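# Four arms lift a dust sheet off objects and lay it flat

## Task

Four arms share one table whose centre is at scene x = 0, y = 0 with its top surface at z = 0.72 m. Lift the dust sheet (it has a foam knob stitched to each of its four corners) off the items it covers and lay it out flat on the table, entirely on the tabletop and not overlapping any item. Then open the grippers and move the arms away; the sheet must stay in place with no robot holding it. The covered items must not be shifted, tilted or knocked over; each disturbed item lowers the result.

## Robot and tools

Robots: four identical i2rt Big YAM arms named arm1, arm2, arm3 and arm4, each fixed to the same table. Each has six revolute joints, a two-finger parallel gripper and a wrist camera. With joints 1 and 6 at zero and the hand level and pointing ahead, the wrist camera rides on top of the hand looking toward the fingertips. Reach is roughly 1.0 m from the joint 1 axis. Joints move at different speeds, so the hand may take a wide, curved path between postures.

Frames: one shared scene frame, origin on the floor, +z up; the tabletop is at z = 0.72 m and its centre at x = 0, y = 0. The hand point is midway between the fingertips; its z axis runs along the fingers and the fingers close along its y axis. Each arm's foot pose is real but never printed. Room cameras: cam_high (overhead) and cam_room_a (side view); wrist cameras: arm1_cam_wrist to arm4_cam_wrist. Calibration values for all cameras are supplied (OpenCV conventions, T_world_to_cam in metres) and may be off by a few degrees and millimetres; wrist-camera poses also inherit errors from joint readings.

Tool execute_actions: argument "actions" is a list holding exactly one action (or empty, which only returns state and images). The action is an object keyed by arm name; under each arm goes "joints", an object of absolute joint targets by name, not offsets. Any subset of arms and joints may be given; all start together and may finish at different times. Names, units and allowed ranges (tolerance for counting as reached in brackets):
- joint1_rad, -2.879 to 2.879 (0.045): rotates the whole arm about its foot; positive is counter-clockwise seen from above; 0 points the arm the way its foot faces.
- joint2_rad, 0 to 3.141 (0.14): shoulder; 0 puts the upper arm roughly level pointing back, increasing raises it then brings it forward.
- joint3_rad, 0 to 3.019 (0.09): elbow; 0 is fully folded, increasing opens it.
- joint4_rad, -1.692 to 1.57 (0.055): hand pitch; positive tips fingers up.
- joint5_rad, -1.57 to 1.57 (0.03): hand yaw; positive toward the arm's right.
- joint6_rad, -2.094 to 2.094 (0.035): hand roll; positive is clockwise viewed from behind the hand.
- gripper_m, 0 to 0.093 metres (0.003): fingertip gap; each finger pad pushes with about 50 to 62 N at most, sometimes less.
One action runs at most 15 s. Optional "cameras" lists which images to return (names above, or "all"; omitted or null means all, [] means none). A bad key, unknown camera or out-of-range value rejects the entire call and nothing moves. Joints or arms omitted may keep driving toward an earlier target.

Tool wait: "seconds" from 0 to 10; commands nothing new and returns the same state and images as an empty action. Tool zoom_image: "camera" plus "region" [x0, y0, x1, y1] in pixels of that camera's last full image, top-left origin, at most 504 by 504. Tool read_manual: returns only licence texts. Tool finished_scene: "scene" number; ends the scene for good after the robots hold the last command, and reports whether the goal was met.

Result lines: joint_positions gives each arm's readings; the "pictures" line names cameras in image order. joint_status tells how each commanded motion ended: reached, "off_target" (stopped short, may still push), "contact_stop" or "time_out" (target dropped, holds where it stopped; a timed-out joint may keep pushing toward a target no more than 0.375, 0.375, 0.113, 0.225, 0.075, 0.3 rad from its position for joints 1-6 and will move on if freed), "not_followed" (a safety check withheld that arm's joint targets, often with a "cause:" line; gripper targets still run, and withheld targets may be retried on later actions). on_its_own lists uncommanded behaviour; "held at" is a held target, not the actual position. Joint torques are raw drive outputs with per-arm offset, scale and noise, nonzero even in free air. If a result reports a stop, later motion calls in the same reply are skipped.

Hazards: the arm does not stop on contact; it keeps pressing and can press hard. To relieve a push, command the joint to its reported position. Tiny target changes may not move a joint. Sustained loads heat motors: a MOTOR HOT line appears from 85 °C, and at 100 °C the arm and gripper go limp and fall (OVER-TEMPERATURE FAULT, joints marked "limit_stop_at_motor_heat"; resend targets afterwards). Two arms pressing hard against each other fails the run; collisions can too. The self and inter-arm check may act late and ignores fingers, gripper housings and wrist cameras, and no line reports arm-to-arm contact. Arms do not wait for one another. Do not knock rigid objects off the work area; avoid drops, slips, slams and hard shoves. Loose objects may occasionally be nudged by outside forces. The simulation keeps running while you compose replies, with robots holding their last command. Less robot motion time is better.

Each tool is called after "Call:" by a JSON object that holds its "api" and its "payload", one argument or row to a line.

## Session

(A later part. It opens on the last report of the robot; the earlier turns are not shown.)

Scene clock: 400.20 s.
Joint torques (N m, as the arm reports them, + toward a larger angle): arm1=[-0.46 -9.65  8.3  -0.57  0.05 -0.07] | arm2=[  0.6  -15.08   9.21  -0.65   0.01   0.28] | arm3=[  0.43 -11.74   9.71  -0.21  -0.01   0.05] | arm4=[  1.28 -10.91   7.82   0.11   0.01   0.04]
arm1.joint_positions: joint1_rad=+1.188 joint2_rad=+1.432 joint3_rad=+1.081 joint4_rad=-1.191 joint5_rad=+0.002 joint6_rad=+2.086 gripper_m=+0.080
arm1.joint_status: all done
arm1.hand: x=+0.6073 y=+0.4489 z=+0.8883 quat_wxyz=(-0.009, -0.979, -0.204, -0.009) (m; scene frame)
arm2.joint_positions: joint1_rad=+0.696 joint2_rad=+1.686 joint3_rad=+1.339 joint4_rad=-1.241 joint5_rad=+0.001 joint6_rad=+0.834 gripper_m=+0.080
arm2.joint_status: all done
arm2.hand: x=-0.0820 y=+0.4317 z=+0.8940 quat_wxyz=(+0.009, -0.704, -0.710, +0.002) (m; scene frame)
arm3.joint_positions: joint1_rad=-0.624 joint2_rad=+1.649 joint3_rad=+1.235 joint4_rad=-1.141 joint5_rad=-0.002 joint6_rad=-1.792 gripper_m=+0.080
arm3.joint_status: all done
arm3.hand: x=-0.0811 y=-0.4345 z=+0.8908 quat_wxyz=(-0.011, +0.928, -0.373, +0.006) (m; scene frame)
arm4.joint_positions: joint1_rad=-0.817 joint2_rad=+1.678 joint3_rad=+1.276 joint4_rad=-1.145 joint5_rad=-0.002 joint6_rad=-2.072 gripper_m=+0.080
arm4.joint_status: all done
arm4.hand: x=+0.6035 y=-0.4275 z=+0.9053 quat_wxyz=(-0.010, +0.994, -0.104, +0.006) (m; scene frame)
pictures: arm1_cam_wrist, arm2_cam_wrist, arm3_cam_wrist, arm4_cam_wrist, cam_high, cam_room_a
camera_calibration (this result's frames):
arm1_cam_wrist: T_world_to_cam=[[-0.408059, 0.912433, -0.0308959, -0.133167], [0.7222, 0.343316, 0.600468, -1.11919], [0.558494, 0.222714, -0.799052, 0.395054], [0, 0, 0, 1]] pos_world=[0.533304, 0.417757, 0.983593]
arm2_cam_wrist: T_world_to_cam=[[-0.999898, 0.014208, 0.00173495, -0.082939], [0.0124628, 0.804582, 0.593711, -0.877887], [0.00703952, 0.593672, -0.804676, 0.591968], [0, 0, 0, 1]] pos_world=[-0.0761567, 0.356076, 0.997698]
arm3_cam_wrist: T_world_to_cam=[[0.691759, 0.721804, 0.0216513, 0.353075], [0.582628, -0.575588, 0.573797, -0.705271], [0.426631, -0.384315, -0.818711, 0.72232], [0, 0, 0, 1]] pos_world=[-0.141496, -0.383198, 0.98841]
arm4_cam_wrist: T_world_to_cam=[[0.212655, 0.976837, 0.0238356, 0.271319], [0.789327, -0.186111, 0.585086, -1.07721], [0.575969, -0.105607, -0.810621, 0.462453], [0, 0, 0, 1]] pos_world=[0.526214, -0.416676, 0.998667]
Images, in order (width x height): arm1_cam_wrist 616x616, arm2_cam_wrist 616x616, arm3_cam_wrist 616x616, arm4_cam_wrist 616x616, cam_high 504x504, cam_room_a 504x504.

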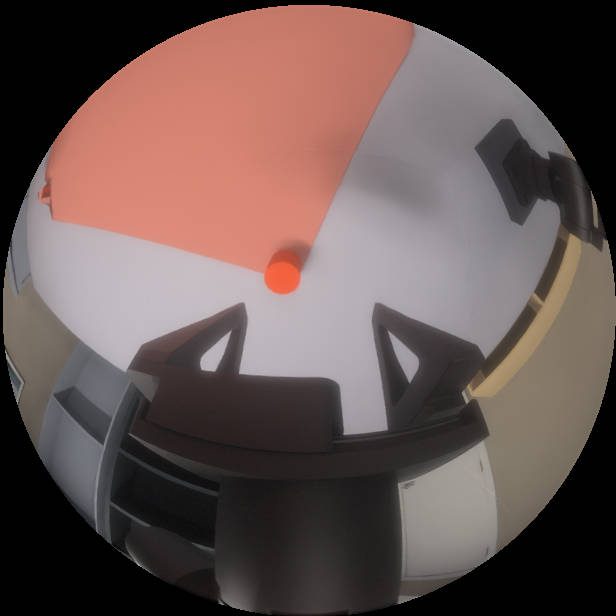

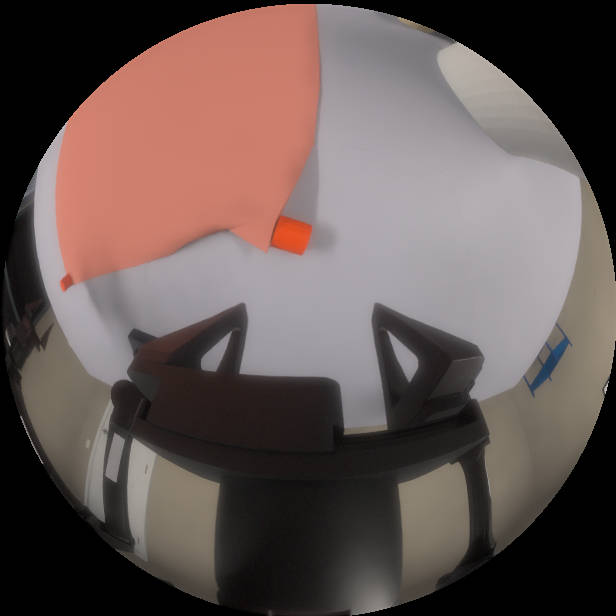

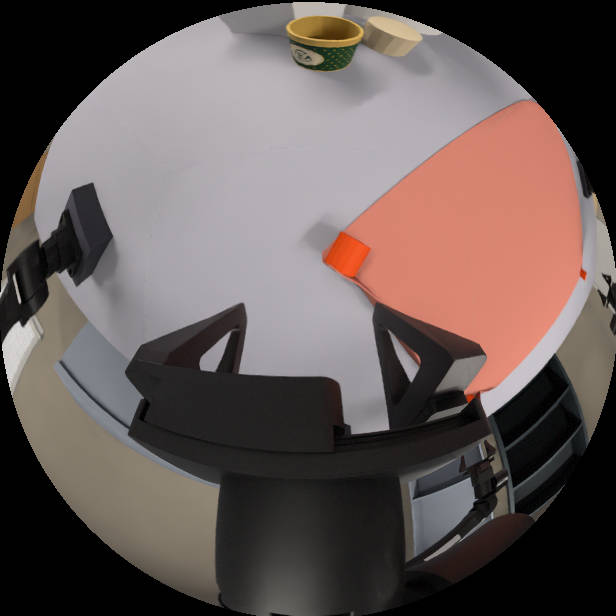

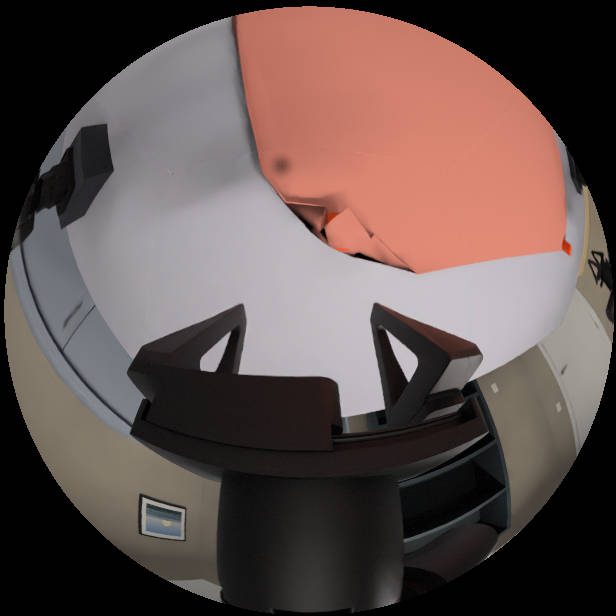

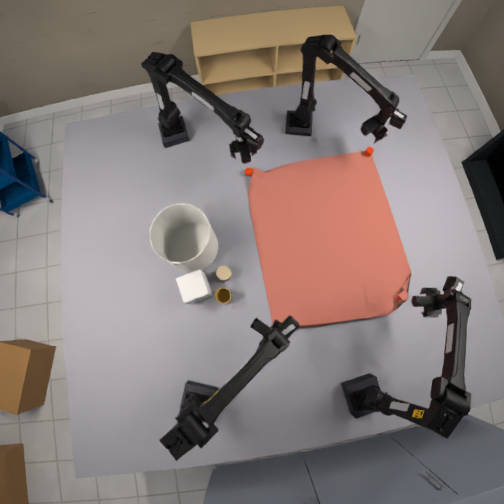

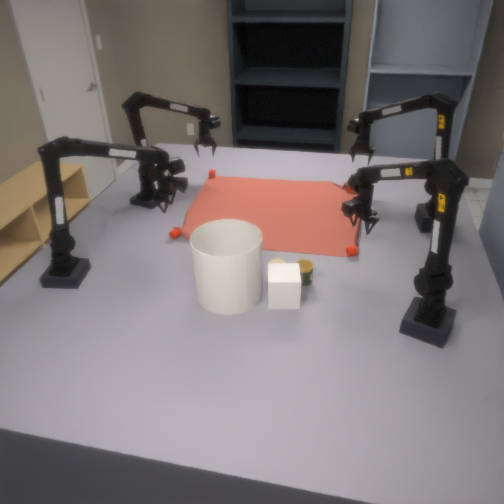

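Call:
{"api": "zoom_image", "payload": {
  "camera": "cam_high",
  "region": [220, 130, 460, 370]
}}

Call:
{"api": "zoom_image", "payload": {
  "camera": "arm4_cam_wrist",
  "region": [230, 140, 450, 310]
}}

Call:
{"api": "zoom_image", "payload": {
  "camera": "arm2_cam_wrist",
  "region": [150, 130, 370, 300]
}}

Call:
{"api": "zoom_image", "payload": {
  "camera": "arm3_cam_wrist",
  "region": [260, 170, 480, 340]
}}

Region (220, 130, 460, 370) of cam_high's 504x504 image, scaled by 2.100, with more detail than that image has.

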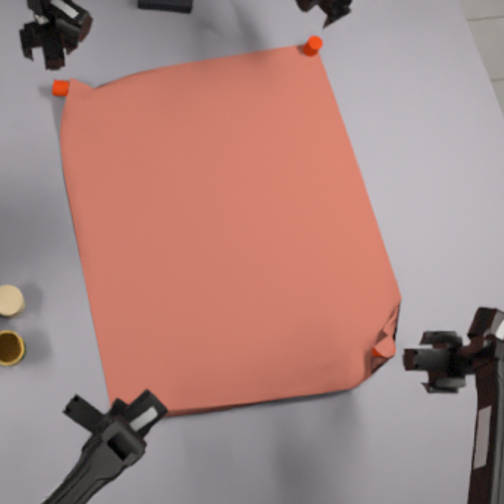

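Region (230, 140, 450, 310) of arm4_cam_wrist's 616x616 image, scaled by 2.291, with more detail than that image has; it fills the top 389 rows of this view, and the rest is white.

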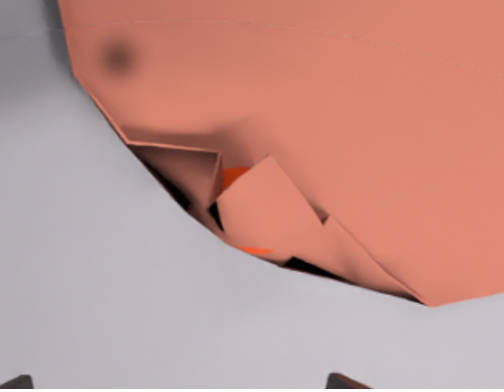

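Region (150, 130, 370, 300) of arm2_cam_wrist's 616x616 image, scaled by 2.291, with more detail than that image has; it fills the top 389 rows of this view, and the rest is white.

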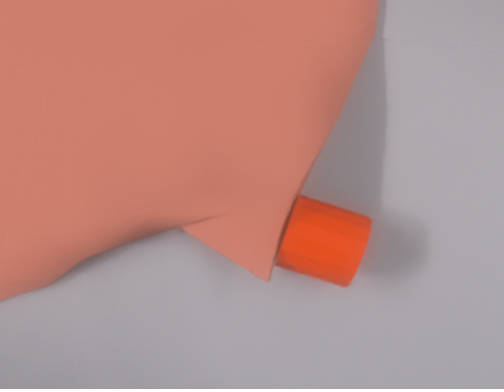

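Region (260, 170, 480, 340) of arm3_cam_wrist's 616x616 image, scaled by 2.291, with more detail than that image has; it fills the top 389 rows of this view, and the rest is white.

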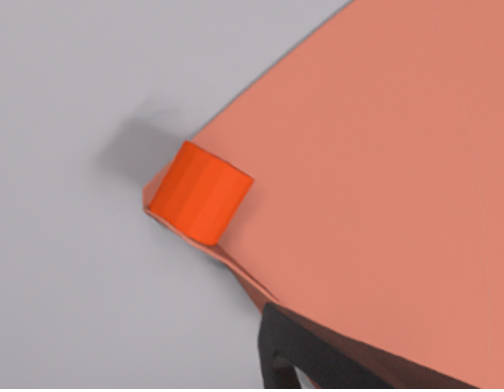

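Call:
{"api": "execute_actions", "payload": {
  "actions": [
    {"arm1":{"joints":{"joint1_rad":1.0,"joint2_rad":0.7,"joint3_rad":1.2,"joint6_rad":0}},"arm4":{"joints":{"joint1_rad":-0.641,"joint2_rad":1.79,"joint3_rad":1.216,"joint4_rad":-1.0,"joint6_rad":-1.46,"gripper_m":0.02}},"arm2":{"joints":{"joint1_rad":0.707,"joint2_rad":1.549,"joint3_rad":0.684,"joint4_rad":0.165,"joint6_rad":0,"gripper_m":0.09}},"arm3":{"joints":{"joint1_rad":-0.504,"joint2_rad":1.88,"joint3_rad":1.43,"joint4_rad":-1.1,"joint6_rad":-0.87,"gripper_m":0.02}}}
  ],
  "cameras": ["arm2_cam_wrist"]
}}

Call:
{"api": "execute_actions", "payload": {
  "actions": [
    {"arm4":{"joints":{"joint2_rad":1.937,"joint4_rad":-0.85}},"arm2":{"joints":{"joint2_rad":1.77,"joint3_rad":0.65,"joint4_rad":0.44}},"arm3":{"joints":{"joint2_rad":2.02,"joint4_rad":-0.957}}}
  ],
  "cameras": ["arm2_cam_wrist","arm3_cam_wrist","arm4_cam_wrist"]
}}

Scene clock: 477.30 s.
Joint torques (N m, as the arm reports them, + toward a larger angle): arm1=[-1.02  1.02 11.37  0.82 -0.01 -0.03] | arm2=[  0.74 -12.16   7.46   1.88  -0.03  -0.02] | arm3=[  0.51 -15.82  12.51   0.31  -0.06   0.05] | arm4=[  1.37 -13.9    6.75   1.25  -0.02   0.15]
arm1.joint_positions: joint1_rad=+0.992 joint2_rad=+0.693 joint3_rad=+1.174 joint4_rad=-1.191 joint5_rad=+0.000 joint6_rad=+0.008 gripper_m=+0.080
arm1.joint_status: all done
arm1.hand: x=+0.4857 y=+0.4666 z=+1.1919 quat_wxyz=(-0.380, -0.375, -0.829, +0.167) (m; scene frame)
arm2.joint_positions: joint1_rad=+0.698 joint2_rad=+1.563 joint3_rad=+0.672 joint4_rad=+0.146 joint5_rad=+0.001 joint6_rad=+0.016 gripper_m=+0.090
arm2.joint_status: all done
arm2.hand: x=-0.0666 y=+0.4188 z=+0.8169 quat_wxyz=(-0.375, -0.332, -0.854, +0.140) (m; scene frame)
arm3.joint_positions: joint1_rad=-0.499 joint2_rad=+1.885 joint3_rad=+1.389 joint4_rad=-1.103 joint5_rad=+0.000 joint6_rad=-0.883 gripper_m=+0.020
arm3.joint_status: all done
arm3.hand: x=-0.0708 y=-0.3488 z=+0.8301 quat_wxyz=(+0.010, +0.714, -0.700, -0.001) (m; scene frame)
arm4.joint_positions: joint1_rad=-0.640 joint2_rad=+1.792 joint3_rad=+1.218 joint4_rad=-1.016 joint5_rad=-0.001 joint6_rad=-1.468 gripper_m=+0.020
arm4.joint_status: all done
arm4.hand: x=+0.5333 y=-0.3775 z=+0.8325 quat_wxyz=(+0.009, +0.950, -0.313, -0.003) (m; scene frame)
pictures: arm2_cam_wrist
camera_calibration (this result's frames):
arm2_cam_wrist: T_world_to_cam=[[-0.675923, -0.736088, -0.0360982, 0.299538], [-0.71707, 0.668186, -0.198337, -0.166311], [0.170114, -0.108175, -0.979469, 0.985084], [0, 0, 0, 1]] pos_world=[-0.084368, 0.438175, 0.942686]
Images, in order (width x height): arm2_cam_wrist 616x616.

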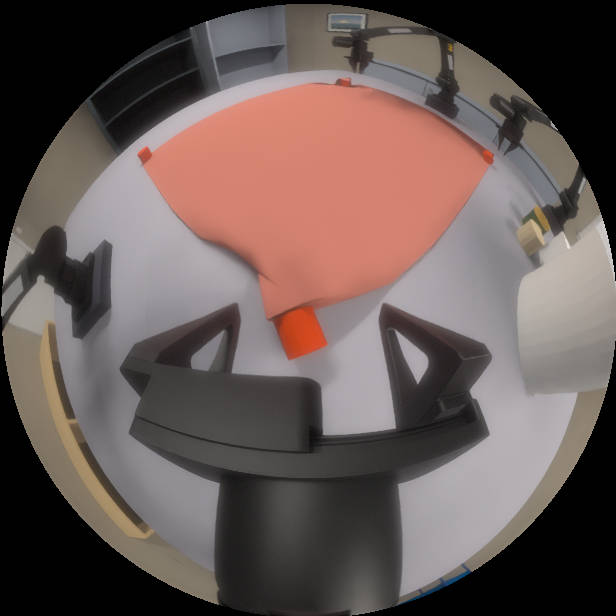

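Scene clock: 478.40 s.
Joint torques (N m, as the arm reports them, + toward a larger angle): arm1=[-0.71  0.36 11.71  1.   -0.01 -0.08] | arm2=[  0.5  -13.12   5.39   1.69  -0.03  -0.04] | arm3=[  0.5  -17.87  11.06   0.6   -0.06   0.04] | arm4=[  1.58 -15.41   6.07   1.16  -0.04   0.15]
arm1.joint_positions: joint1_rad=+0.992 joint2_rad=+0.693 joint3_rad=+1.174 joint4_rad=-1.191 joint5_rad=+0.000 joint6_rad=+0.008 gripper_m=+0.080
arm1.joint_status: not commanded
arm1.hand: x=+0.4857 y=+0.4666 z=+1.1919 quat_wxyz=(-0.380, -0.375, -0.829, +0.167) (m; scene frame)
arm2.joint_positions: joint1_rad=+0.698 joint2_rad=+1.786 joint3_rad=+0.640 joint4_rad=+0.421 joint5_rad=+0.001 joint6_rad=+0.016 gripper_m=+0.090
arm2.joint_status: all done
arm2.hand: x=-0.0645 y=+0.4168 z=+0.7460 quat_wxyz=(-0.384, -0.330, -0.850, +0.144) (m; scene frame)
arm3.joint_positions: joint1_rad=-0.499 joint2_rad=+2.029 joint3_rad=+1.398 joint4_rad=-0.967 joint5_rad=+0.000 joint6_rad=-0.882 gripper_m=+0.020
arm3.joint_status: all done
arm3.hand: x=-0.0554 y=-0.3356 z=+0.7571 quat_wxyz=(+0.009, +0.714, -0.700, -0.001) (m; scene frame)
arm4.joint_positions: joint1_rad=-0.640 joint2_rad=+1.939 joint3_rad=+1.218 joint4_rad=-0.865 joint5_rad=-0.001 joint6_rad=-1.467 gripper_m=+0.020
arm4.joint_status: all done
arm4.hand: x=+0.5421 y=-0.3626 z=+0.7621 quat_wxyz=(+0.008, +0.950, -0.313, -0.002) (m; scene frame)
pictures: arm2_cam_wrist, arm3_cam_wrist, arm4_cam_wrist
camera_calibration (this result's frames):
arm2_cam_wrist: T_world_to_cam=[[-0.67534, -0.736606, -0.0364344, 0.297415], [-0.713882, 0.665312, -0.218478, -0.161122], [0.185172, -0.121537, -0.975162, 0.918333], [0, 0, 0, 1]] pos_world=[-0.0842151, 0.437886, 0.871157]
arm3_cam_wrist: T_world_to_cam=[[0.999623, 0.0210071, -0.0176536, 0.078408], [0.0273557, -0.813298, 0.581204, -0.702792], [-0.00214817, -0.581468, -0.813566, 0.546007], [0, 0, 0, 1]] pos_world=[-0.0579802, -0.255741, 0.854063]
arm4_cam_wrist: T_world_to_cam=[[0.598855, 0.800736, -0.013918, -0.0200387], [0.658389, -0.482353, 0.577806, -0.963757], [0.455957, -0.355186, -0.816055, 0.367332], [0, 0, 0, 1]] pos_world=[0.479039, -0.318354, 0.856349]
Images, in order (width x height): arm2_cam_wrist 616x616, arm3_cam_wrist 616x616, arm4_cam_wrist 616x616.

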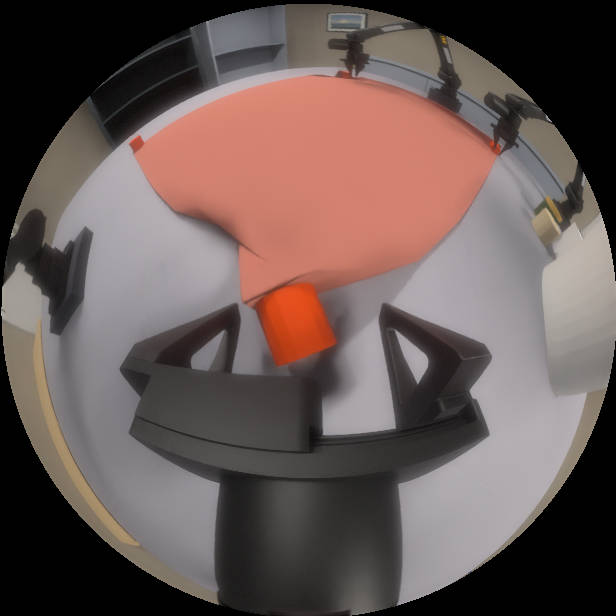

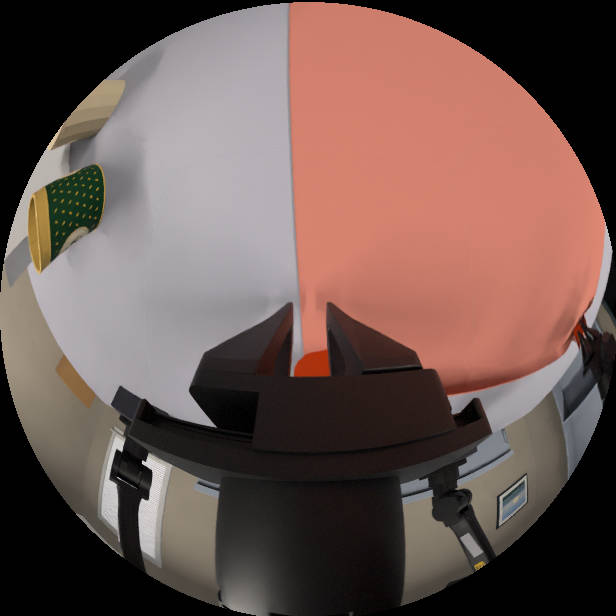

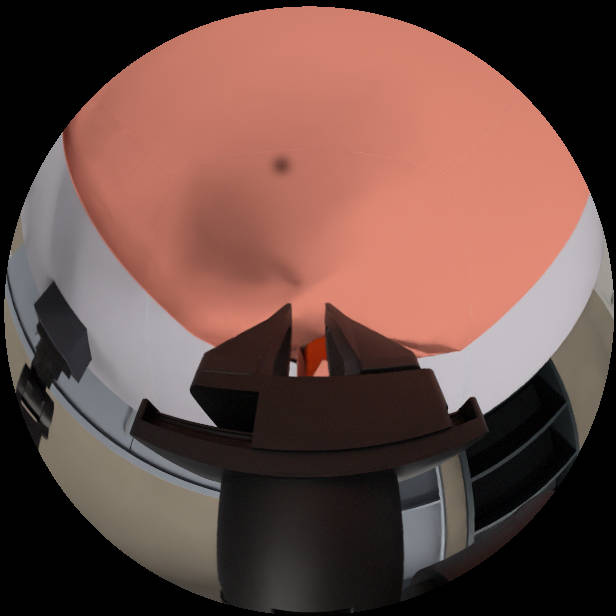

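Call:
{"api": "execute_actions", "payload": {
  "actions": [
    {"arm4":{"joints":{"joint1_rad":-1.016,"joint2_rad":1.975,"joint3_rad":1.27,"joint4_rad":-0.872,"joint6_rad":-1.84}},"arm2":{"joints":{"gripper_m":0}},"arm3":{"joints":{"joint1_rad":-0.665,"joint2_rad":1.898,"joint3_rad":1.196,"joint4_rad":-0.869,"joint6_rad":-1.03}}}
  ],
  "cameras": []
}}

Call:
{"api": "execute_actions", "payload": {
  "actions": [
    {"arm4":{"joints":{"joint2_rad":1.65,"joint4_rad":-1.15}},"arm2":{"joints":{"joint2_rad":1.62,"joint3_rad":0.9,"joint4_rad":-0.3}},"arm3":{"joints":{"joint2_rad":1.55,"joint4_rad":-1.2}}}
  ],
  "cameras": []
}}

Call:
{"api": "execute_actions", "payload": {
  "actions": [
    {"arm2":{"joints":{"joint2_rad":1.729,"joint3_rad":1.18,"joint4_rad":-0.83}}}
  ],
  "cameras": ["arm2_cam_wrist","arm3_cam_wrist","arm4_cam_wrist","cam_high"]
}}

Scene clock: 492.93 s.
Joint torques (N m, as the arm reports them, + toward a larger angle): arm1=[-0.32  0.35 11.46  0.78  0.02 -0.04] | arm2=[  0.83 -12.9    5.34   1.05  -0.06  -0.04] | arm3=[  0.98 -13.5    7.97   0.69  -0.15  -0.22] | arm4=[  1.6  -13.26   6.77   0.53  -0.13   0.  ]
arm1.joint_positions: joint1_rad=+0.992 joint2_rad=+0.693 joint3_rad=+1.174 joint4_rad=-1.191 joint5_rad=+0.000 joint6_rad=+0.008 gripper_m=+0.080
arm1.joint_status: not commanded
arm1.hand: x=+0.4857 y=+0.4666 z=+1.1919 quat_wxyz=(-0.380, -0.375, -0.829, +0.167) (m; scene frame)
arm2.joint_positions: joint1_rad=+0.700 joint2_rad=+1.782 joint3_rad=+0.643 joint4_rad=+0.434 joint5_rad=+0.001 joint6_rad=+0.015 gripper_m=+0.040
arm2.joint_status: gripper_m off_target (ended at +0.040, target +0.000)
arm2.hand: x=-0.0608 y=+0.4148 z=+0.7509 quat_wxyz=(-0.392, -0.328, -0.847, +0.147) (m; scene frame)
arm3.joint_positions: joint1_rad=-0.665 joint2_rad=+1.886 joint3_rad=+1.196 joint4_rad=-0.879 joint5_rad=+0.001 joint6_rad=-1.017 gripper_m=+0.020
arm3.joint_status: all done
arm3.hand: x=-0.0476 y=-0.4377 z=+0.7679 quat_wxyz=(-0.005, +0.703, -0.711, +0.001) (m; scene frame)
arm4.joint_positions: joint1_rad=-1.013 joint2_rad=+1.951 joint3_rad=+1.263 joint4_rad=-0.867 joint5_rad=+0.001 joint6_rad=-1.832 gripper_m=+0.020
arm4.joint_status: all done
arm4.hand: x=+0.6983 y=-0.4740 z=+0.7692 quat_wxyz=(-0.006, +0.948, -0.317, +0.005) (m; scene frame)
pictures: none
No camera images: the call's "cameras" was empty. Leave "cameras" out to get every camera's image.

Scene clock: 494.30 s.
Joint torques (N m, as the arm reports them, + toward a larger angle): arm1=[-0.09  0.36 11.53  1.02 -0.03 -0.13] | arm2=[  0.59 -12.59   7.88   0.33  -0.06  -0.03] | arm3=[  1.09 -10.55   9.95  -0.09  -0.14  -0.21] | arm4=[  1.51 -10.36   8.33   0.23  -0.12   0.03]
arm1.joint_positions: joint1_rad=+0.992 joint2_rad=+0.693 joint3_rad=+1.174 joint4_rad=-1.191 joint5_rad=+0.000 joint6_rad=+0.008 gripper_m=+0.080
arm1.joint_status: not commanded
arm1.hand: x=+0.4857 y=+0.4666 z=+1.1919 quat_wxyz=(-0.380, -0.375, -0.829, +0.167) (m; scene frame)
arm2.joint_positions: joint1_rad=+0.700 joint2_rad=+1.625 joint3_rad=+0.892 joint4_rad=-0.292 joint5_rad=+0.001 joint6_rad=+0.015 gripper_m=+0.040
arm2.joint_status: all done
arm2.hand: x=-0.0555 y=+0.4102 z=+0.8103 quat_wxyz=(-0.252, -0.348, -0.898, +0.095) (m; scene frame)
arm3.joint_positions: joint1_rad=-0.665 joint2_rad=+1.540 joint3_rad=+1.192 joint4_rad=-1.191 joint5_rad=+0.001 joint6_rad=-1.018 gripper_m=+0.020
arm3.joint_status: all done
arm3.hand: x=-0.0945 y=-0.4662 z=+0.9223 quat_wxyz=(-0.019, +0.703, -0.711, +0.005) (m; scene frame)
arm4.joint_positions: joint1_rad=-1.013 joint2_rad=+1.628 joint3_rad=+1.263 joint4_rad=-1.135 joint5_rad=+0.001 joint6_rad=-1.833 gripper_m=+0.020
arm4.joint_status: all done
arm4.hand: x=+0.6678 y=-0.4979 z=+0.9236 quat_wxyz=(-0.029, +0.948, -0.316, +0.020) (m; scene frame)
pictures: none
No camera images: the call's "cameras" was empty. Leave "cameras" out to get every camera's image.

Scene clock: 495.57 s.
Joint torques (N m, as the arm reports them, + toward a larger angle): arm1=[-1.03 -0.36 11.56  0.93 -0.01 -0.12] | arm2=[  1.54 -15.64   9.91  -0.44  -0.04  -0.02] | arm3=[  0.88 -10.7    9.95  -0.08  -0.14  -0.21] | arm4=[  1.33 -10.35   8.39   0.21  -0.12   0.03]
arm1.joint_positions: joint1_rad=+0.992 joint2_rad=+0.693 joint3_rad=+1.174 joint4_rad=-1.191 joint5_rad=+0.000 joint6_rad=+0.008 gripper_m=+0.080
arm1.joint_status: not commanded
arm1.hand: x=+0.4857 y=+0.4666 z=+1.1919 quat_wxyz=(-0.380, -0.375, -0.829, +0.167) (m; scene frame)
arm2.joint_positions: joint1_rad=+0.700 joint2_rad=+1.737 joint3_rad=+1.146 joint4_rad=-0.819 joint5_rad=+0.001 joint6_rad=+0.014 gripper_m=+0.040
arm2.joint_status: all done
arm2.hand: x=-0.0660 y=+0.4195 z=+0.8081 quat_wxyz=(-0.074, -0.360, -0.930, +0.029) (m; scene frame)
arm3.joint_positions: joint1_rad=-0.665 joint2_rad=+1.540 joint3_rad=+1.192 joint4_rad=-1.191 joint5_rad=+0.001 joint6_rad=-1.018 gripper_m=+0.020
arm3.joint_status: not commanded
arm3.hand: x=-0.0945 y=-0.4662 z=+0.9223 quat_wxyz=(-0.019, +0.703, -0.711, +0.005) (m; scene frame)
arm4.joint_positions: joint1_rad=-1.013 joint2_rad=+1.628 joint3_rad=+1.263 joint4_rad=-1.135 joint5_rad=+0.001 joint6_rad=-1.833 gripper_m=+0.020
arm4.joint_status: not commanded
arm4.hand: x=+0.6678 y=-0.4979 z=+0.9236 quat_wxyz=(-0.029, +0.948, -0.316, +0.020) (m; scene frame)
pictures: arm2_cam_wrist, arm3_cam_wrist, arm4_cam_wrist, cam_high
camera_calibration (this result's frames):
arm2_cam_wrist: T_world_to_cam=[[-0.688179, -0.72533, -0.0174877, 0.279811], [-0.653533, 0.609231, 0.449146, -0.662442], [-0.315125, 0.320522, -0.893287, 0.69491], [0, 0, 0, 1]] pos_world=[-0.0213843, 0.383802, 0.923181]
arm3_cam_wrist: T_world_to_cam=[[0.999485, -0.00969126, 0.0305771, 0.064384], [-0.0250231, -0.831975, 0.554248, -0.892733], [0.020068, -0.554728, -0.831789, 0.635768], [0, 0, 0, 1]] pos_world=[-0.0994485, -0.389429, 1.02165]
arm4_cam_wrist: T_world_to_cam=[[0.603039, 0.794698, 0.0692831, -0.0673677], [0.61673, -0.519548, 0.591367, -1.20837], [0.505954, -0.313888, -0.803421, 0.369202], [0, 0, 0, 1]] pos_world=[0.599063, -0.458381, 1.01588]
Images, in order (width x height): arm2_cam_wrist 616x616, arm3_cam_wrist 616x616, arm4_cam_wrist 616x616, cam_high 504x504.

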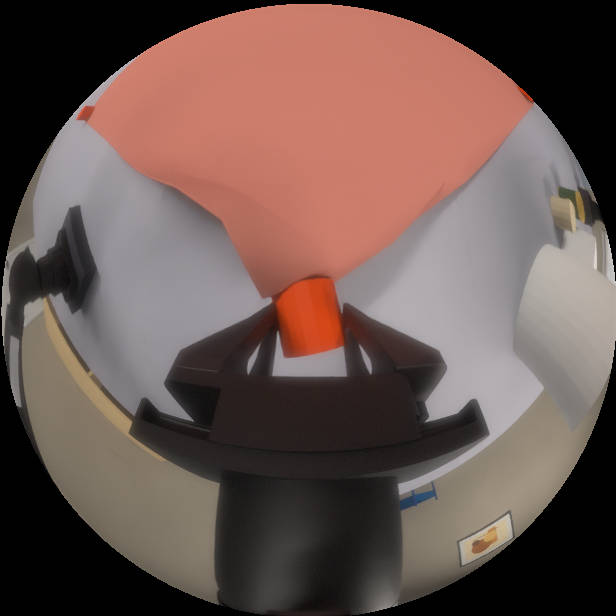

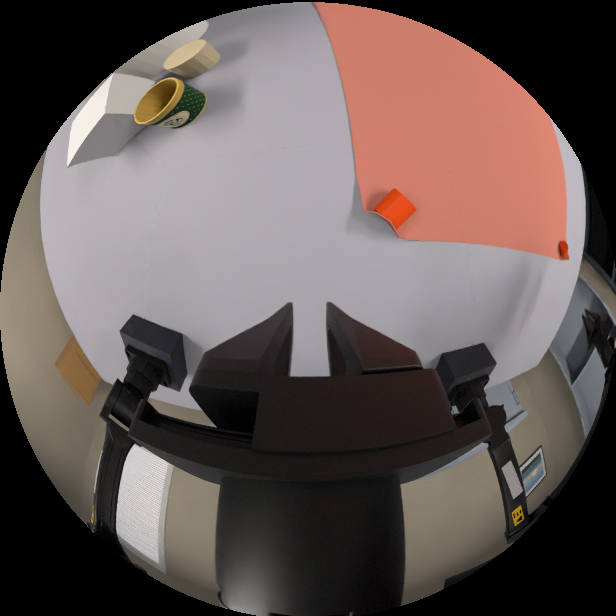

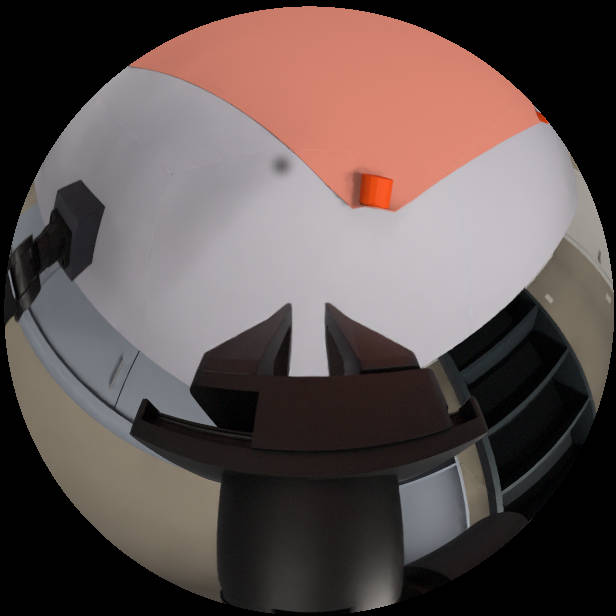

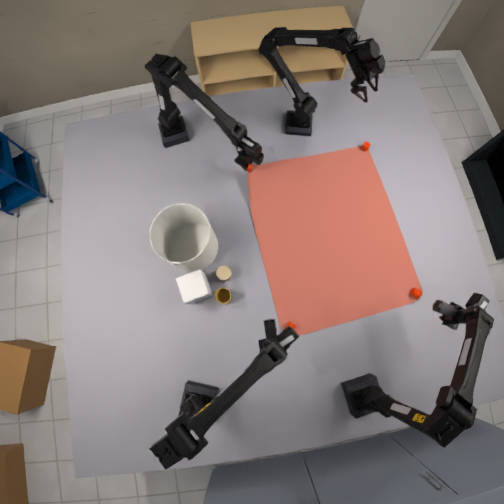

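Call:
{"api": "execute_actions", "payload": {
  "actions": [
    {"arm4":{"joints":{"joint1_rad":-0.752,"joint2_rad":1.93,"joint3_rad":1.46,"joint4_rad":-1.08,"joint6_rad":-1.36}},"arm2":{"joints":{"joint2_rad":1.93,"joint3_rad":1.45,"joint4_rad":-1.25}},"arm3":{"joints":{"joint1_rad":-0.659,"joint2_rad":2.05,"joint3_rad":1.71,"joint4_rad":-1.2,"joint6_rad":-0.31}}}
  ],
  "cameras": []
}}

Call:
{"api": "execute_actions", "payload": {
  "actions": [
    {"arm4":{"joints":{"joint2_rad":2.075,"joint4_rad":-0.929}},"arm2":{"joints":{"joint2_rad":2.15,"joint3_rad":1.74,"joint4_rad":-1.68}},"arm3":{"joints":{"joint2_rad":2.18,"joint4_rad":-1.066}}}
  ],
  "cameras": ["arm2_cam_wrist","arm3_cam_wrist","arm4_cam_wrist","cam_room_a"]
}}

Scene clock: 544.83 s.
Joint torques (N m, as the arm reports them, + toward a larger angle): arm1=[ 0.09 -0.03 11.58  1.05 -0.03 -0.09] | arm2=[  1.3  -18.4   10.26  -1.02  -0.02  -0.05] | arm3=[  1.46 -18.25  13.62   0.18  -0.08   0.03] | arm4=[  1.91 -15.68  10.36   0.93  -0.03   0.15]
arm1.joint_positions: joint1_rad=+0.992 joint2_rad=+0.693 joint3_rad=+1.174 joint4_rad=-1.191 joint5_rad=+0.000 joint6_rad=+0.008 gripper_m=+0.080
arm1.joint_status: not commanded
arm1.hand: x=+0.4857 y=+0.4666 z=+1.1919 quat_wxyz=(-0.380, -0.375, -0.829, +0.167) (m; scene frame)
arm2.joint_positions: joint1_rad=+0.700 joint2_rad=+1.946 joint3_rad=+1.406 joint4_rad=-1.237 joint5_rad=+0.000 joint6_rad=+0.014 gripper_m=+0.040
arm2.joint_status: all done
arm2.hand: x=-0.0710 y=+0.4243 z=+0.7918 quat_wxyz=(+0.097, -0.359, -0.928, -0.035) (m; scene frame)
arm3.joint_positions: joint1_rad=-0.665 joint2_rad=+2.053 joint3_rad=+1.662 joint4_rad=-1.199 joint5_rad=+0.001 joint6_rad=-0.323 gripper_m=+0.020
arm3.joint_status: all done
arm3.hand: x=+0.0441 y=-0.3825 z=+0.8317 quat_wxyz=(+0.005, +0.419, -0.908, +0.001) (m; scene frame)
arm4.joint_positions: joint1_rad=-0.755 joint2_rad=+1.930 joint3_rad=+1.419 joint4_rad=-1.087 joint5_rad=-0.001 joint6_rad=-1.368 gripper_m=+0.020
arm4.joint_status: all done
arm4.hand: x=+0.6150 y=-0.3627 z=+0.8292 quat_wxyz=(+0.013, +0.911, -0.413, -0.004) (m; scene frame)
pictures: none
No camera images: the call's "cameras" was empty. Leave "cameras" out to get every camera's image.

Scene clock: 545.97 s.
Joint torques (N m, as the arm reports them, + toward a larger angle): arm1=[-1.45 -0.69 11.54  0.97 -0.03 -0.11] | arm2=[  0.68 -20.74   9.59  -1.85  -0.03  -0.02] | arm3=[  1.33 -19.49  11.75   0.67  -0.09   0.05] | arm4=[  1.61 -17.18   9.3    1.22  -0.05   0.16]
arm1.joint_positions: joint1_rad=+0.992 joint2_rad=+0.693 joint3_rad=+1.174 joint4_rad=-1.191 joint5_rad=+0.000 joint6_rad=+0.008 gripper_m=+0.080
arm1.joint_status: not commanded
arm1.hand: x=+0.4857 y=+0.4666 z=+1.1919 quat_wxyz=(-0.380, -0.375, -0.829, +0.167) (m; scene frame)
arm2.joint_positions: joint1_rad=+0.700 joint2_rad=+2.165 joint3_rad=+1.701 joint4_rad=-1.661 joint5_rad=+0.000 joint6_rad=+0.014 gripper_m=+0.040
arm2.joint_status: all done
arm2.hand: x=-0.0702 y=+0.4236 z=+0.7969 quat_wxyz=(+0.258, -0.347, -0.897, -0.095) (m; scene frame)
arm3.joint_positions: joint1_rad=-0.665 joint2_rad=+2.188 joint3_rad=+1.677 joint4_rad=-1.076 joint5_rad=+0.001 joint6_rad=-0.323 gripper_m=+0.020
arm3.joint_status: all done
arm3.hand: x=+0.0613 y=-0.3721 z=+0.7562 quat_wxyz=(+0.004, +0.419, -0.908, +0.000) (m; scene frame)
arm4.joint_positions: joint1_rad=-0.754 joint2_rad=+2.078 joint3_rad=+1.424 joint4_rad=-0.945 joint5_rad=-0.001 joint6_rad=-1.368 gripper_m=+0.020
arm4.joint_status: all done
arm4.hand: x=+0.6243 y=-0.3494 z=+0.7512 quat_wxyz=(+0.014, +0.911, -0.413, -0.004) (m; scene frame)
pictures: arm2_cam_wrist, arm3_cam_wrist, arm4_cam_wrist, cam_room_a
camera_calibration (this result's frames):
arm2_cam_wrist: T_world_to_cam=[[-0.690985, -0.722803, 0.00980163, 0.256635], [-0.26813, 0.268872, 0.925103, -0.870722], [-0.671302, 0.636604, -0.379591, 0.113994], [0, 0, 0, 1]] pos_world=[0.0203888, 0.34704, 0.846263]
arm3_cam_wrist: T_world_to_cam=[[0.761961, -0.647598, -0.00573254, -0.280672], [-0.526191, -0.624226, 0.577465, -0.628009], [-0.377543, -0.436989, -0.816395, 0.603277], [0, 0, 0, 1]] pos_world=[0.111171, -0.310156, 0.853556]
arm4_cam_wrist: T_world_to_cam=[[0.755364, 0.6548, -0.0257308, -0.219814], [0.544297, -0.605057, 0.581074, -0.979304], [0.364919, -0.452928, -0.813444, 0.346307], [0, 0, 0, 1]] pos_world=[0.572698, -0.291748, 0.845094]
Images, in order (width x height): arm2_cam_wrist 616x616, arm3_cam_wrist 616x616, arm4_cam_wrist 616x616, cam_room_a 504x504.

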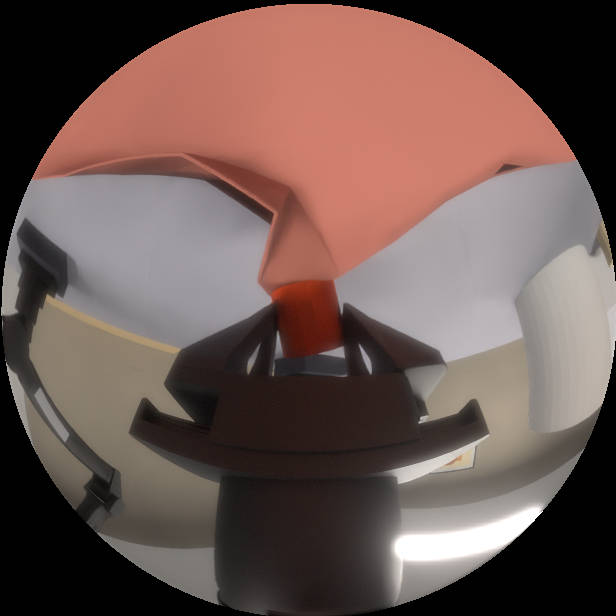

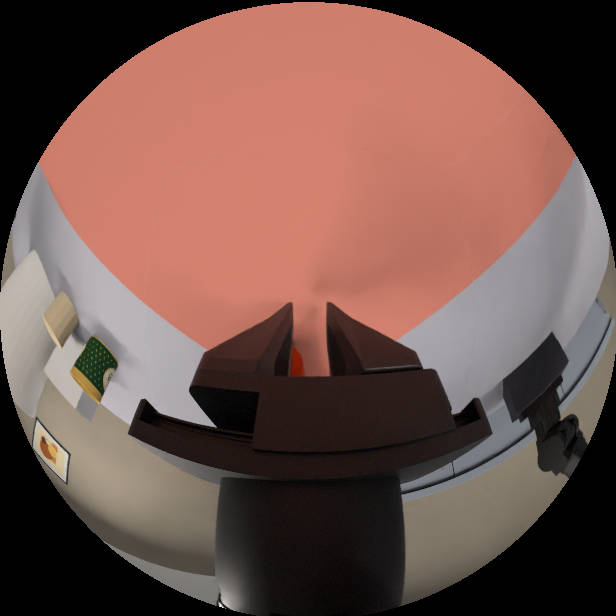

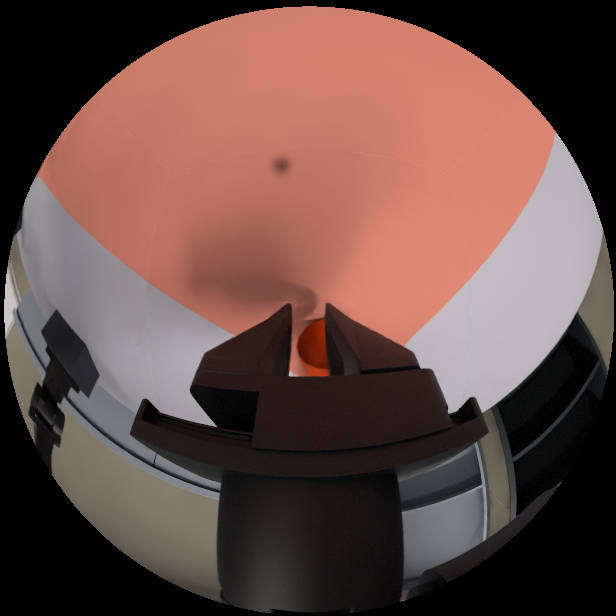

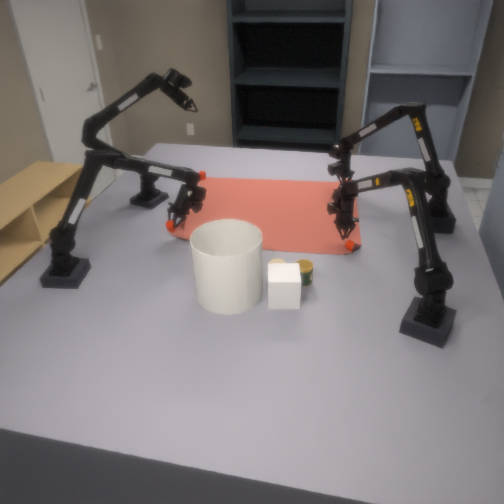

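Call:
{"api": "execute_actions", "payload": {
  "actions": [
    {"arm4":{"joints":{"joint1_rad":-0.88,"joint2_rad":2.075,"joint6_rad":-1.5}},"arm2":{"joints":{"joint2_rad":2.235}},"arm3":{"joints":{"joint1_rad":-0.645,"joint2_rad":2.06,"joint3_rad":1.428,"joint4_rad":-0.954}}}
  ],
  "cameras": []
}}

Call:
{"api": "execute_actions", "payload": {
  "actions": [
    {"arm4":{"joints":{"joint1_rad":-0.996,"joint2_rad":2.07,"joint3_rad":1.41,"joint4_rad":-0.908,"joint6_rad":-1.6}},"arm3":{"joints":{"joint1_rad":-0.69,"joint2_rad":1.9,"joint3_rad":1.16,"joint4_rad":-0.84,"joint6_rad":-0.38}}}
  ],
  "cameras": []
}}

Call:
{"api": "execute_actions", "payload": {
  "actions": [
    {"arm2":{"joints":{"gripper_m":0.085}},"arm4":{"joints":{"joint2_rad":1.7,"joint4_rad":-1.25}},"arm3":{"joints":{"joint2_rad":1.55,"joint4_rad":-1.2}}}
  ],
  "cameras": []
}}

Call:
{"api": "execute_actions", "payload": {
  "actions": [
    {"arm2":{"joints":{"joint2_rad":1.95}}}
  ],
  "cameras": ["arm2_cam_wrist","arm3_cam_wrist","arm4_cam_wrist","cam_room_a","cam_high"]
}}

Scene clock: 566.87 s.
Joint torques (N m, as the arm reports them, + toward a larger angle): arm1=[-0.36  0.18 11.44  0.87  0.   -0.09] | arm2=[  1.09 -20.3    7.57  -1.79  -0.05   0.03] | arm3=[  1.   -15.9    8.32   0.67  -0.09   0.05] | arm4=[  0.4  -17.5    8.82   1.08   0.47   0.07]
arm1.joint_positions: joint1_rad=+0.992 joint2_rad=+0.693 joint3_rad=+1.174 joint4_rad=-1.191 joint5_rad=+0.000 joint6_rad=+0.008 gripper_m=+0.080
arm1.joint_status: not commanded
arm1.hand: x=+0.4857 y=+0.4666 z=+1.1919 quat_wxyz=(-0.380, -0.375, -0.829, +0.167) (m; scene frame)
arm2.joint_positions: joint1_rad=+0.700 joint2_rad=+2.239 joint3_rad=+1.724 joint4_rad=-1.664 joint5_rad=+0.002 joint6_rad=+0.010 gripper_m=+0.038
arm2.joint_status: all done
arm2.hand: x=-0.0704 y=+0.4237 z=+0.7666 quat_wxyz=(+0.281, -0.342, -0.891, -0.103) (m; scene frame)
arm3.joint_positions: joint1_rad=-0.649 joint2_rad=+2.050 joint3_rad=+1.427 joint4_rad=-0.964 joint5_rad=+0.001 joint6_rad=-0.323 gripper_m=+0.020
arm3.joint_status: all done
arm3.hand: x=+0.0027 y=-0.3966 z=+0.7547 quat_wxyz=(+0.004, +0.427, -0.904, +0.001) (m; scene frame)
arm4.joint_positions: joint1_rad=-0.863 joint2_rad=+2.077 joint3_rad=+1.430 joint4_rad=-0.941 joint5_rad=-0.016 joint6_rad=-1.496 gripper_m=+0.020
arm4.joint_status: all done
arm4.hand: x=+0.6719 y=-0.3841 z=+0.7533 quat_wxyz=(+0.006, +0.915, -0.404, -0.010) (m; scene frame)
pictures: none
No camera images: the call's "cameras" was empty. Leave "cameras" out to get every camera's image.

Scene clock: 567.97 s.
Joint torques (N m, as the arm reports them, + toward a larger angle): arm1=[-1.08  0.56 11.54  0.9  -0.02 -0.09] | arm2=[  1.11 -20.27   6.69  -2.15  -0.16   0.04] | arm3=[  1.2  -13.31   7.56   0.72  -0.06  -0.23] | arm4=[ -0.2  -15.36   5.31   0.9    0.59  -0.02]
arm1.joint_positions: joint1_rad=+0.992 joint2_rad=+0.693 joint3_rad=+1.174 joint4_rad=-1.191 joint5_rad=+0.000 joint6_rad=+0.008 gripper_m=+0.080
arm1.joint_status: not commanded
arm1.hand: x=+0.4857 y=+0.4666 z=+1.1919 quat_wxyz=(-0.380, -0.375, -0.829, +0.167) (m; scene frame)
arm2.joint_positions: joint1_rad=+0.700 joint2_rad=+2.239 joint3_rad=+1.736 joint4_rad=-1.656 joint5_rad=+0.003 joint6_rad=+0.008 gripper_m=+0.038
arm2.joint_status: not commanded
arm2.hand: x=-0.0659 y=+0.4193 z=+0.7678 quat_wxyz=(+0.273, -0.342, -0.894, -0.099) (m; scene frame)
arm3.joint_positions: joint1_rad=-0.693 joint2_rad=+1.892 joint3_rad=+1.162 joint4_rad=-0.851 joint5_rad=+0.001 joint6_rad=-0.367 gripper_m=+0.020
arm3.joint_status: all done
arm3.hand: x=-0.0498 y=-0.4546 z=+0.7555 quat_wxyz=(+0.001, +0.427, -0.904, +0.000) (m; scene frame)
arm4.joint_positions: joint1_rad=-0.969 joint2_rad=+2.050 joint3_rad=+1.430 joint4_rad=-0.912 joint5_rad=-0.019 joint6_rad=-1.586 gripper_m=+0.020
arm4.joint_status: all done
arm4.hand: x=+0.7217 y=-0.4191 z=+0.7682 quat_wxyz=(-0.021, +0.911, -0.411, -0.001) (m; scene frame)
pictures: none
No camera images: the call's "cameras" was empty. Leave "cameras" out to get every camera's image.

Scene clock: 569.27 s.
Joint torques (N m, as the arm reports them, + toward a larger angle): arm1=[-1.41  1.05 11.62  1.02 -0.01 -0.15] | arm2=[  1.09 -20.87   6.77  -1.81  -0.06   0.04] | arm3=[  1.25 -10.34   9.69  -0.17  -0.08  -0.21] | arm4=[  1.7  -11.58   8.51   0.3   -0.02   0.03]
arm1.joint_positions: joint1_rad=+0.992 joint2_rad=+0.693 joint3_rad=+1.174 joint4_rad=-1.191 joint5_rad=+0.000 joint6_rad=+0.008 gripper_m=+0.080
arm1.joint_status: not commanded
arm1.hand: x=+0.4857 y=+0.4666 z=+1.1919 quat_wxyz=(-0.380, -0.375, -0.829, +0.167) (m; scene frame)
arm2.joint_positions: joint1_rad=+0.700 joint2_rad=+2.239 joint3_rad=+1.735 joint4_rad=-1.666 joint5_rad=+0.002 joint6_rad=+0.008 gripper_m=+0.085
arm2.joint_status: all done
arm2.hand: x=-0.0678 y=+0.4213 z=+0.7689 quat_wxyz=(+0.278, -0.341, -0.892, -0.102) (m; scene frame)
arm3.joint_positions: joint1_rad=-0.693 joint2_rad=+1.540 joint3_rad=+1.157 joint4_rad=-1.191 joint5_rad=+0.001 joint6_rad=-0.367 gripper_m=+0.020
arm3.joint_status: all done
arm3.hand: x=-0.0999 y=-0.4832 z=+0.9097 quat_wxyz=(-0.003, +0.427, -0.904, +0.000) (m; scene frame)
arm4.joint_positions: joint1_rad=-0.996 joint2_rad=+1.679 joint3_rad=+1.406 joint4_rad=-1.235 joint5_rad=-0.001 joint6_rad=-1.592 gripper_m=+0.020
arm4.joint_status: all done
arm4.hand: x=+0.6843 y=-0.4735 z=+0.9522 quat_wxyz=(-0.028, +0.907, -0.420, +0.013) (m; scene frame)
pictures: none
No camera images: the call's "cameras" was empty. Leave "cameras" out to get every camera's image.

Scene clock: 570.70 s.
Joint torques (N m, as the arm reports them, + toward a larger angle): arm1=[-0.7   0.52 11.73  0.82  0.01 -0.16] | arm2=[  0.81 -19.42   9.09  -1.    -0.11   0.02] | arm3=[  1.18 -10.53   9.73  -0.15  -0.07  -0.2 ] | arm4=[  1.54 -11.56   8.41   0.26  -0.04   0.02]
arm1.joint_positions: joint1_rad=+0.992 joint2_rad=+0.693 joint3_rad=+1.174 joint4_rad=-1.191 joint5_rad=+0.000 joint6_rad=+0.008 gripper_m=+0.080
arm1.joint_status: not commanded
arm1.hand: x=+0.4857 y=+0.4666 z=+1.1919 quat_wxyz=(-0.380, -0.375, -0.829, +0.167) (m; scene frame)
arm2.joint_positions: joint1_rad=+0.700 joint2_rad=+1.960 joint3_rad=+1.720 joint4_rad=-1.674 joint5_rad=+0.002 joint6_rad=+0.008 gripper_m=+0.085
arm2.joint_status: all done
arm2.hand: x=-0.0591 y=+0.4139 z=+0.9035 quat_wxyz=(+0.161, -0.352, -0.920, -0.058) (m; scene frame)
arm3.joint_positions: joint1_rad=-0.693 joint2_rad=+1.540 joint3_rad=+1.157 joint4_rad=-1.191 joint5_rad=+0.001 joint6_rad=-0.367 gripper_m=+0.020
arm3.joint_status: not commanded
arm3.hand: x=-0.0999 y=-0.4832 z=+0.9097 quat_wxyz=(-0.003, +0.427, -0.904, +0.000) (m; scene frame)
arm4.joint_positions: joint1_rad=-0.996 joint2_rad=+1.679 joint3_rad=+1.406 joint4_rad=-1.235 joint5_rad=-0.001 joint6_rad=-1.592 gripper_m=+0.020
arm4.joint_status: not commanded
arm4.hand: x=+0.6843 y=-0.4735 z=+0.9522 quat_wxyz=(-0.028, +0.907, -0.420, +0.013) (m; scene frame)
pictures: arm2_cam_wrist, arm3_cam_wrist, arm4_cam_wrist, cam_high, cam_room_a
camera_calibration (this result's frames):
arm2_cam_wrist: T_world_to_cam=[[-0.686203, -0.727409, 0.000866409, 0.26647], [-0.410998, 0.388698, 0.824617, -0.931012], [-0.600171, 0.565499, -0.56569, 0.369914], [0, 0, 0, 1]] pos_world=[0.0222196, 0.34653, 0.976755]
arm3_cam_wrist: T_world_to_cam=[[0.772998, -0.634406, -0.00182563, -0.225012], [-0.521766, -0.637383, 0.567013, -0.867283], [-0.36088, -0.437347, -0.823707, 0.627264], [0, 0, 0, 1]] pos_world=[-0.0522186, -0.421209, 1.00803]
arm4_cam_wrist: T_world_to_cam=[[0.764833, 0.640976, 0.0646547, -0.277796], [0.495977, -0.649904, 0.575874, -1.1871], [0.411141, -0.40838, -0.814978, 0.422688], [0, 0, 0, 1]] pos_world=[0.627458, -0.420823, 1.04606]
Images, in order (width x height): arm2_cam_wrist 616x616, arm3_cam_wrist 616x616, arm4_cam_wrist 616x616, cam_high 504x504, cam_room_a 504x504.

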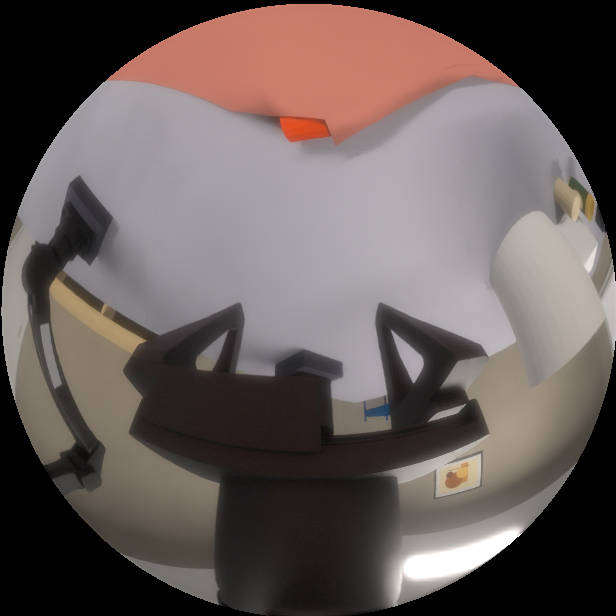

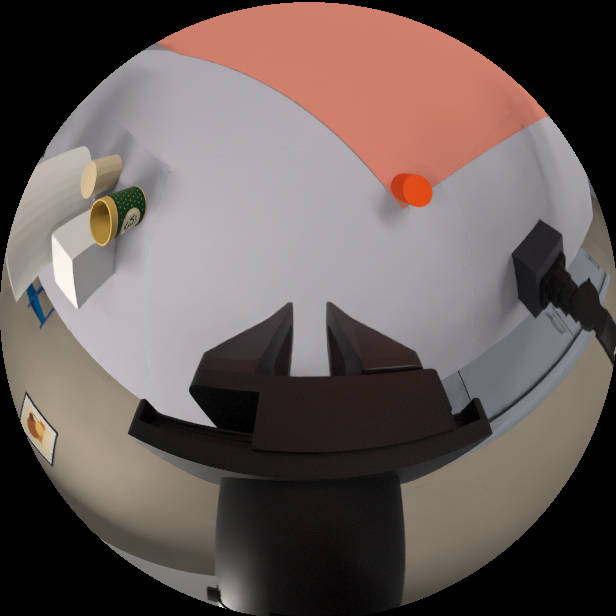

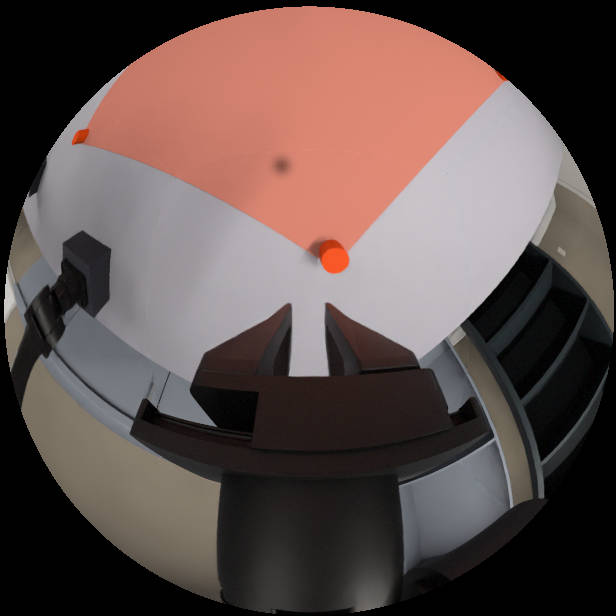

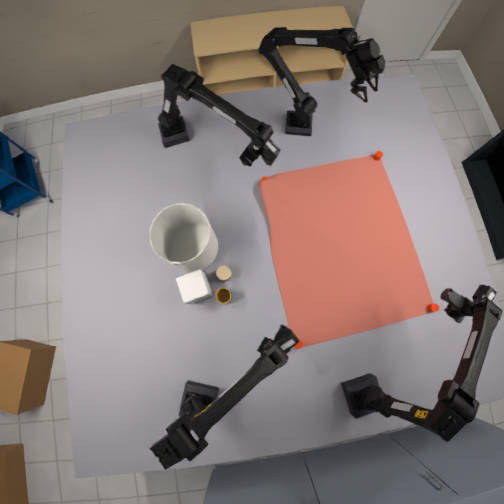

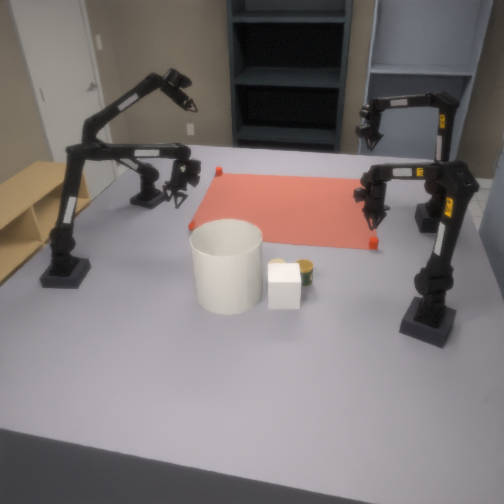

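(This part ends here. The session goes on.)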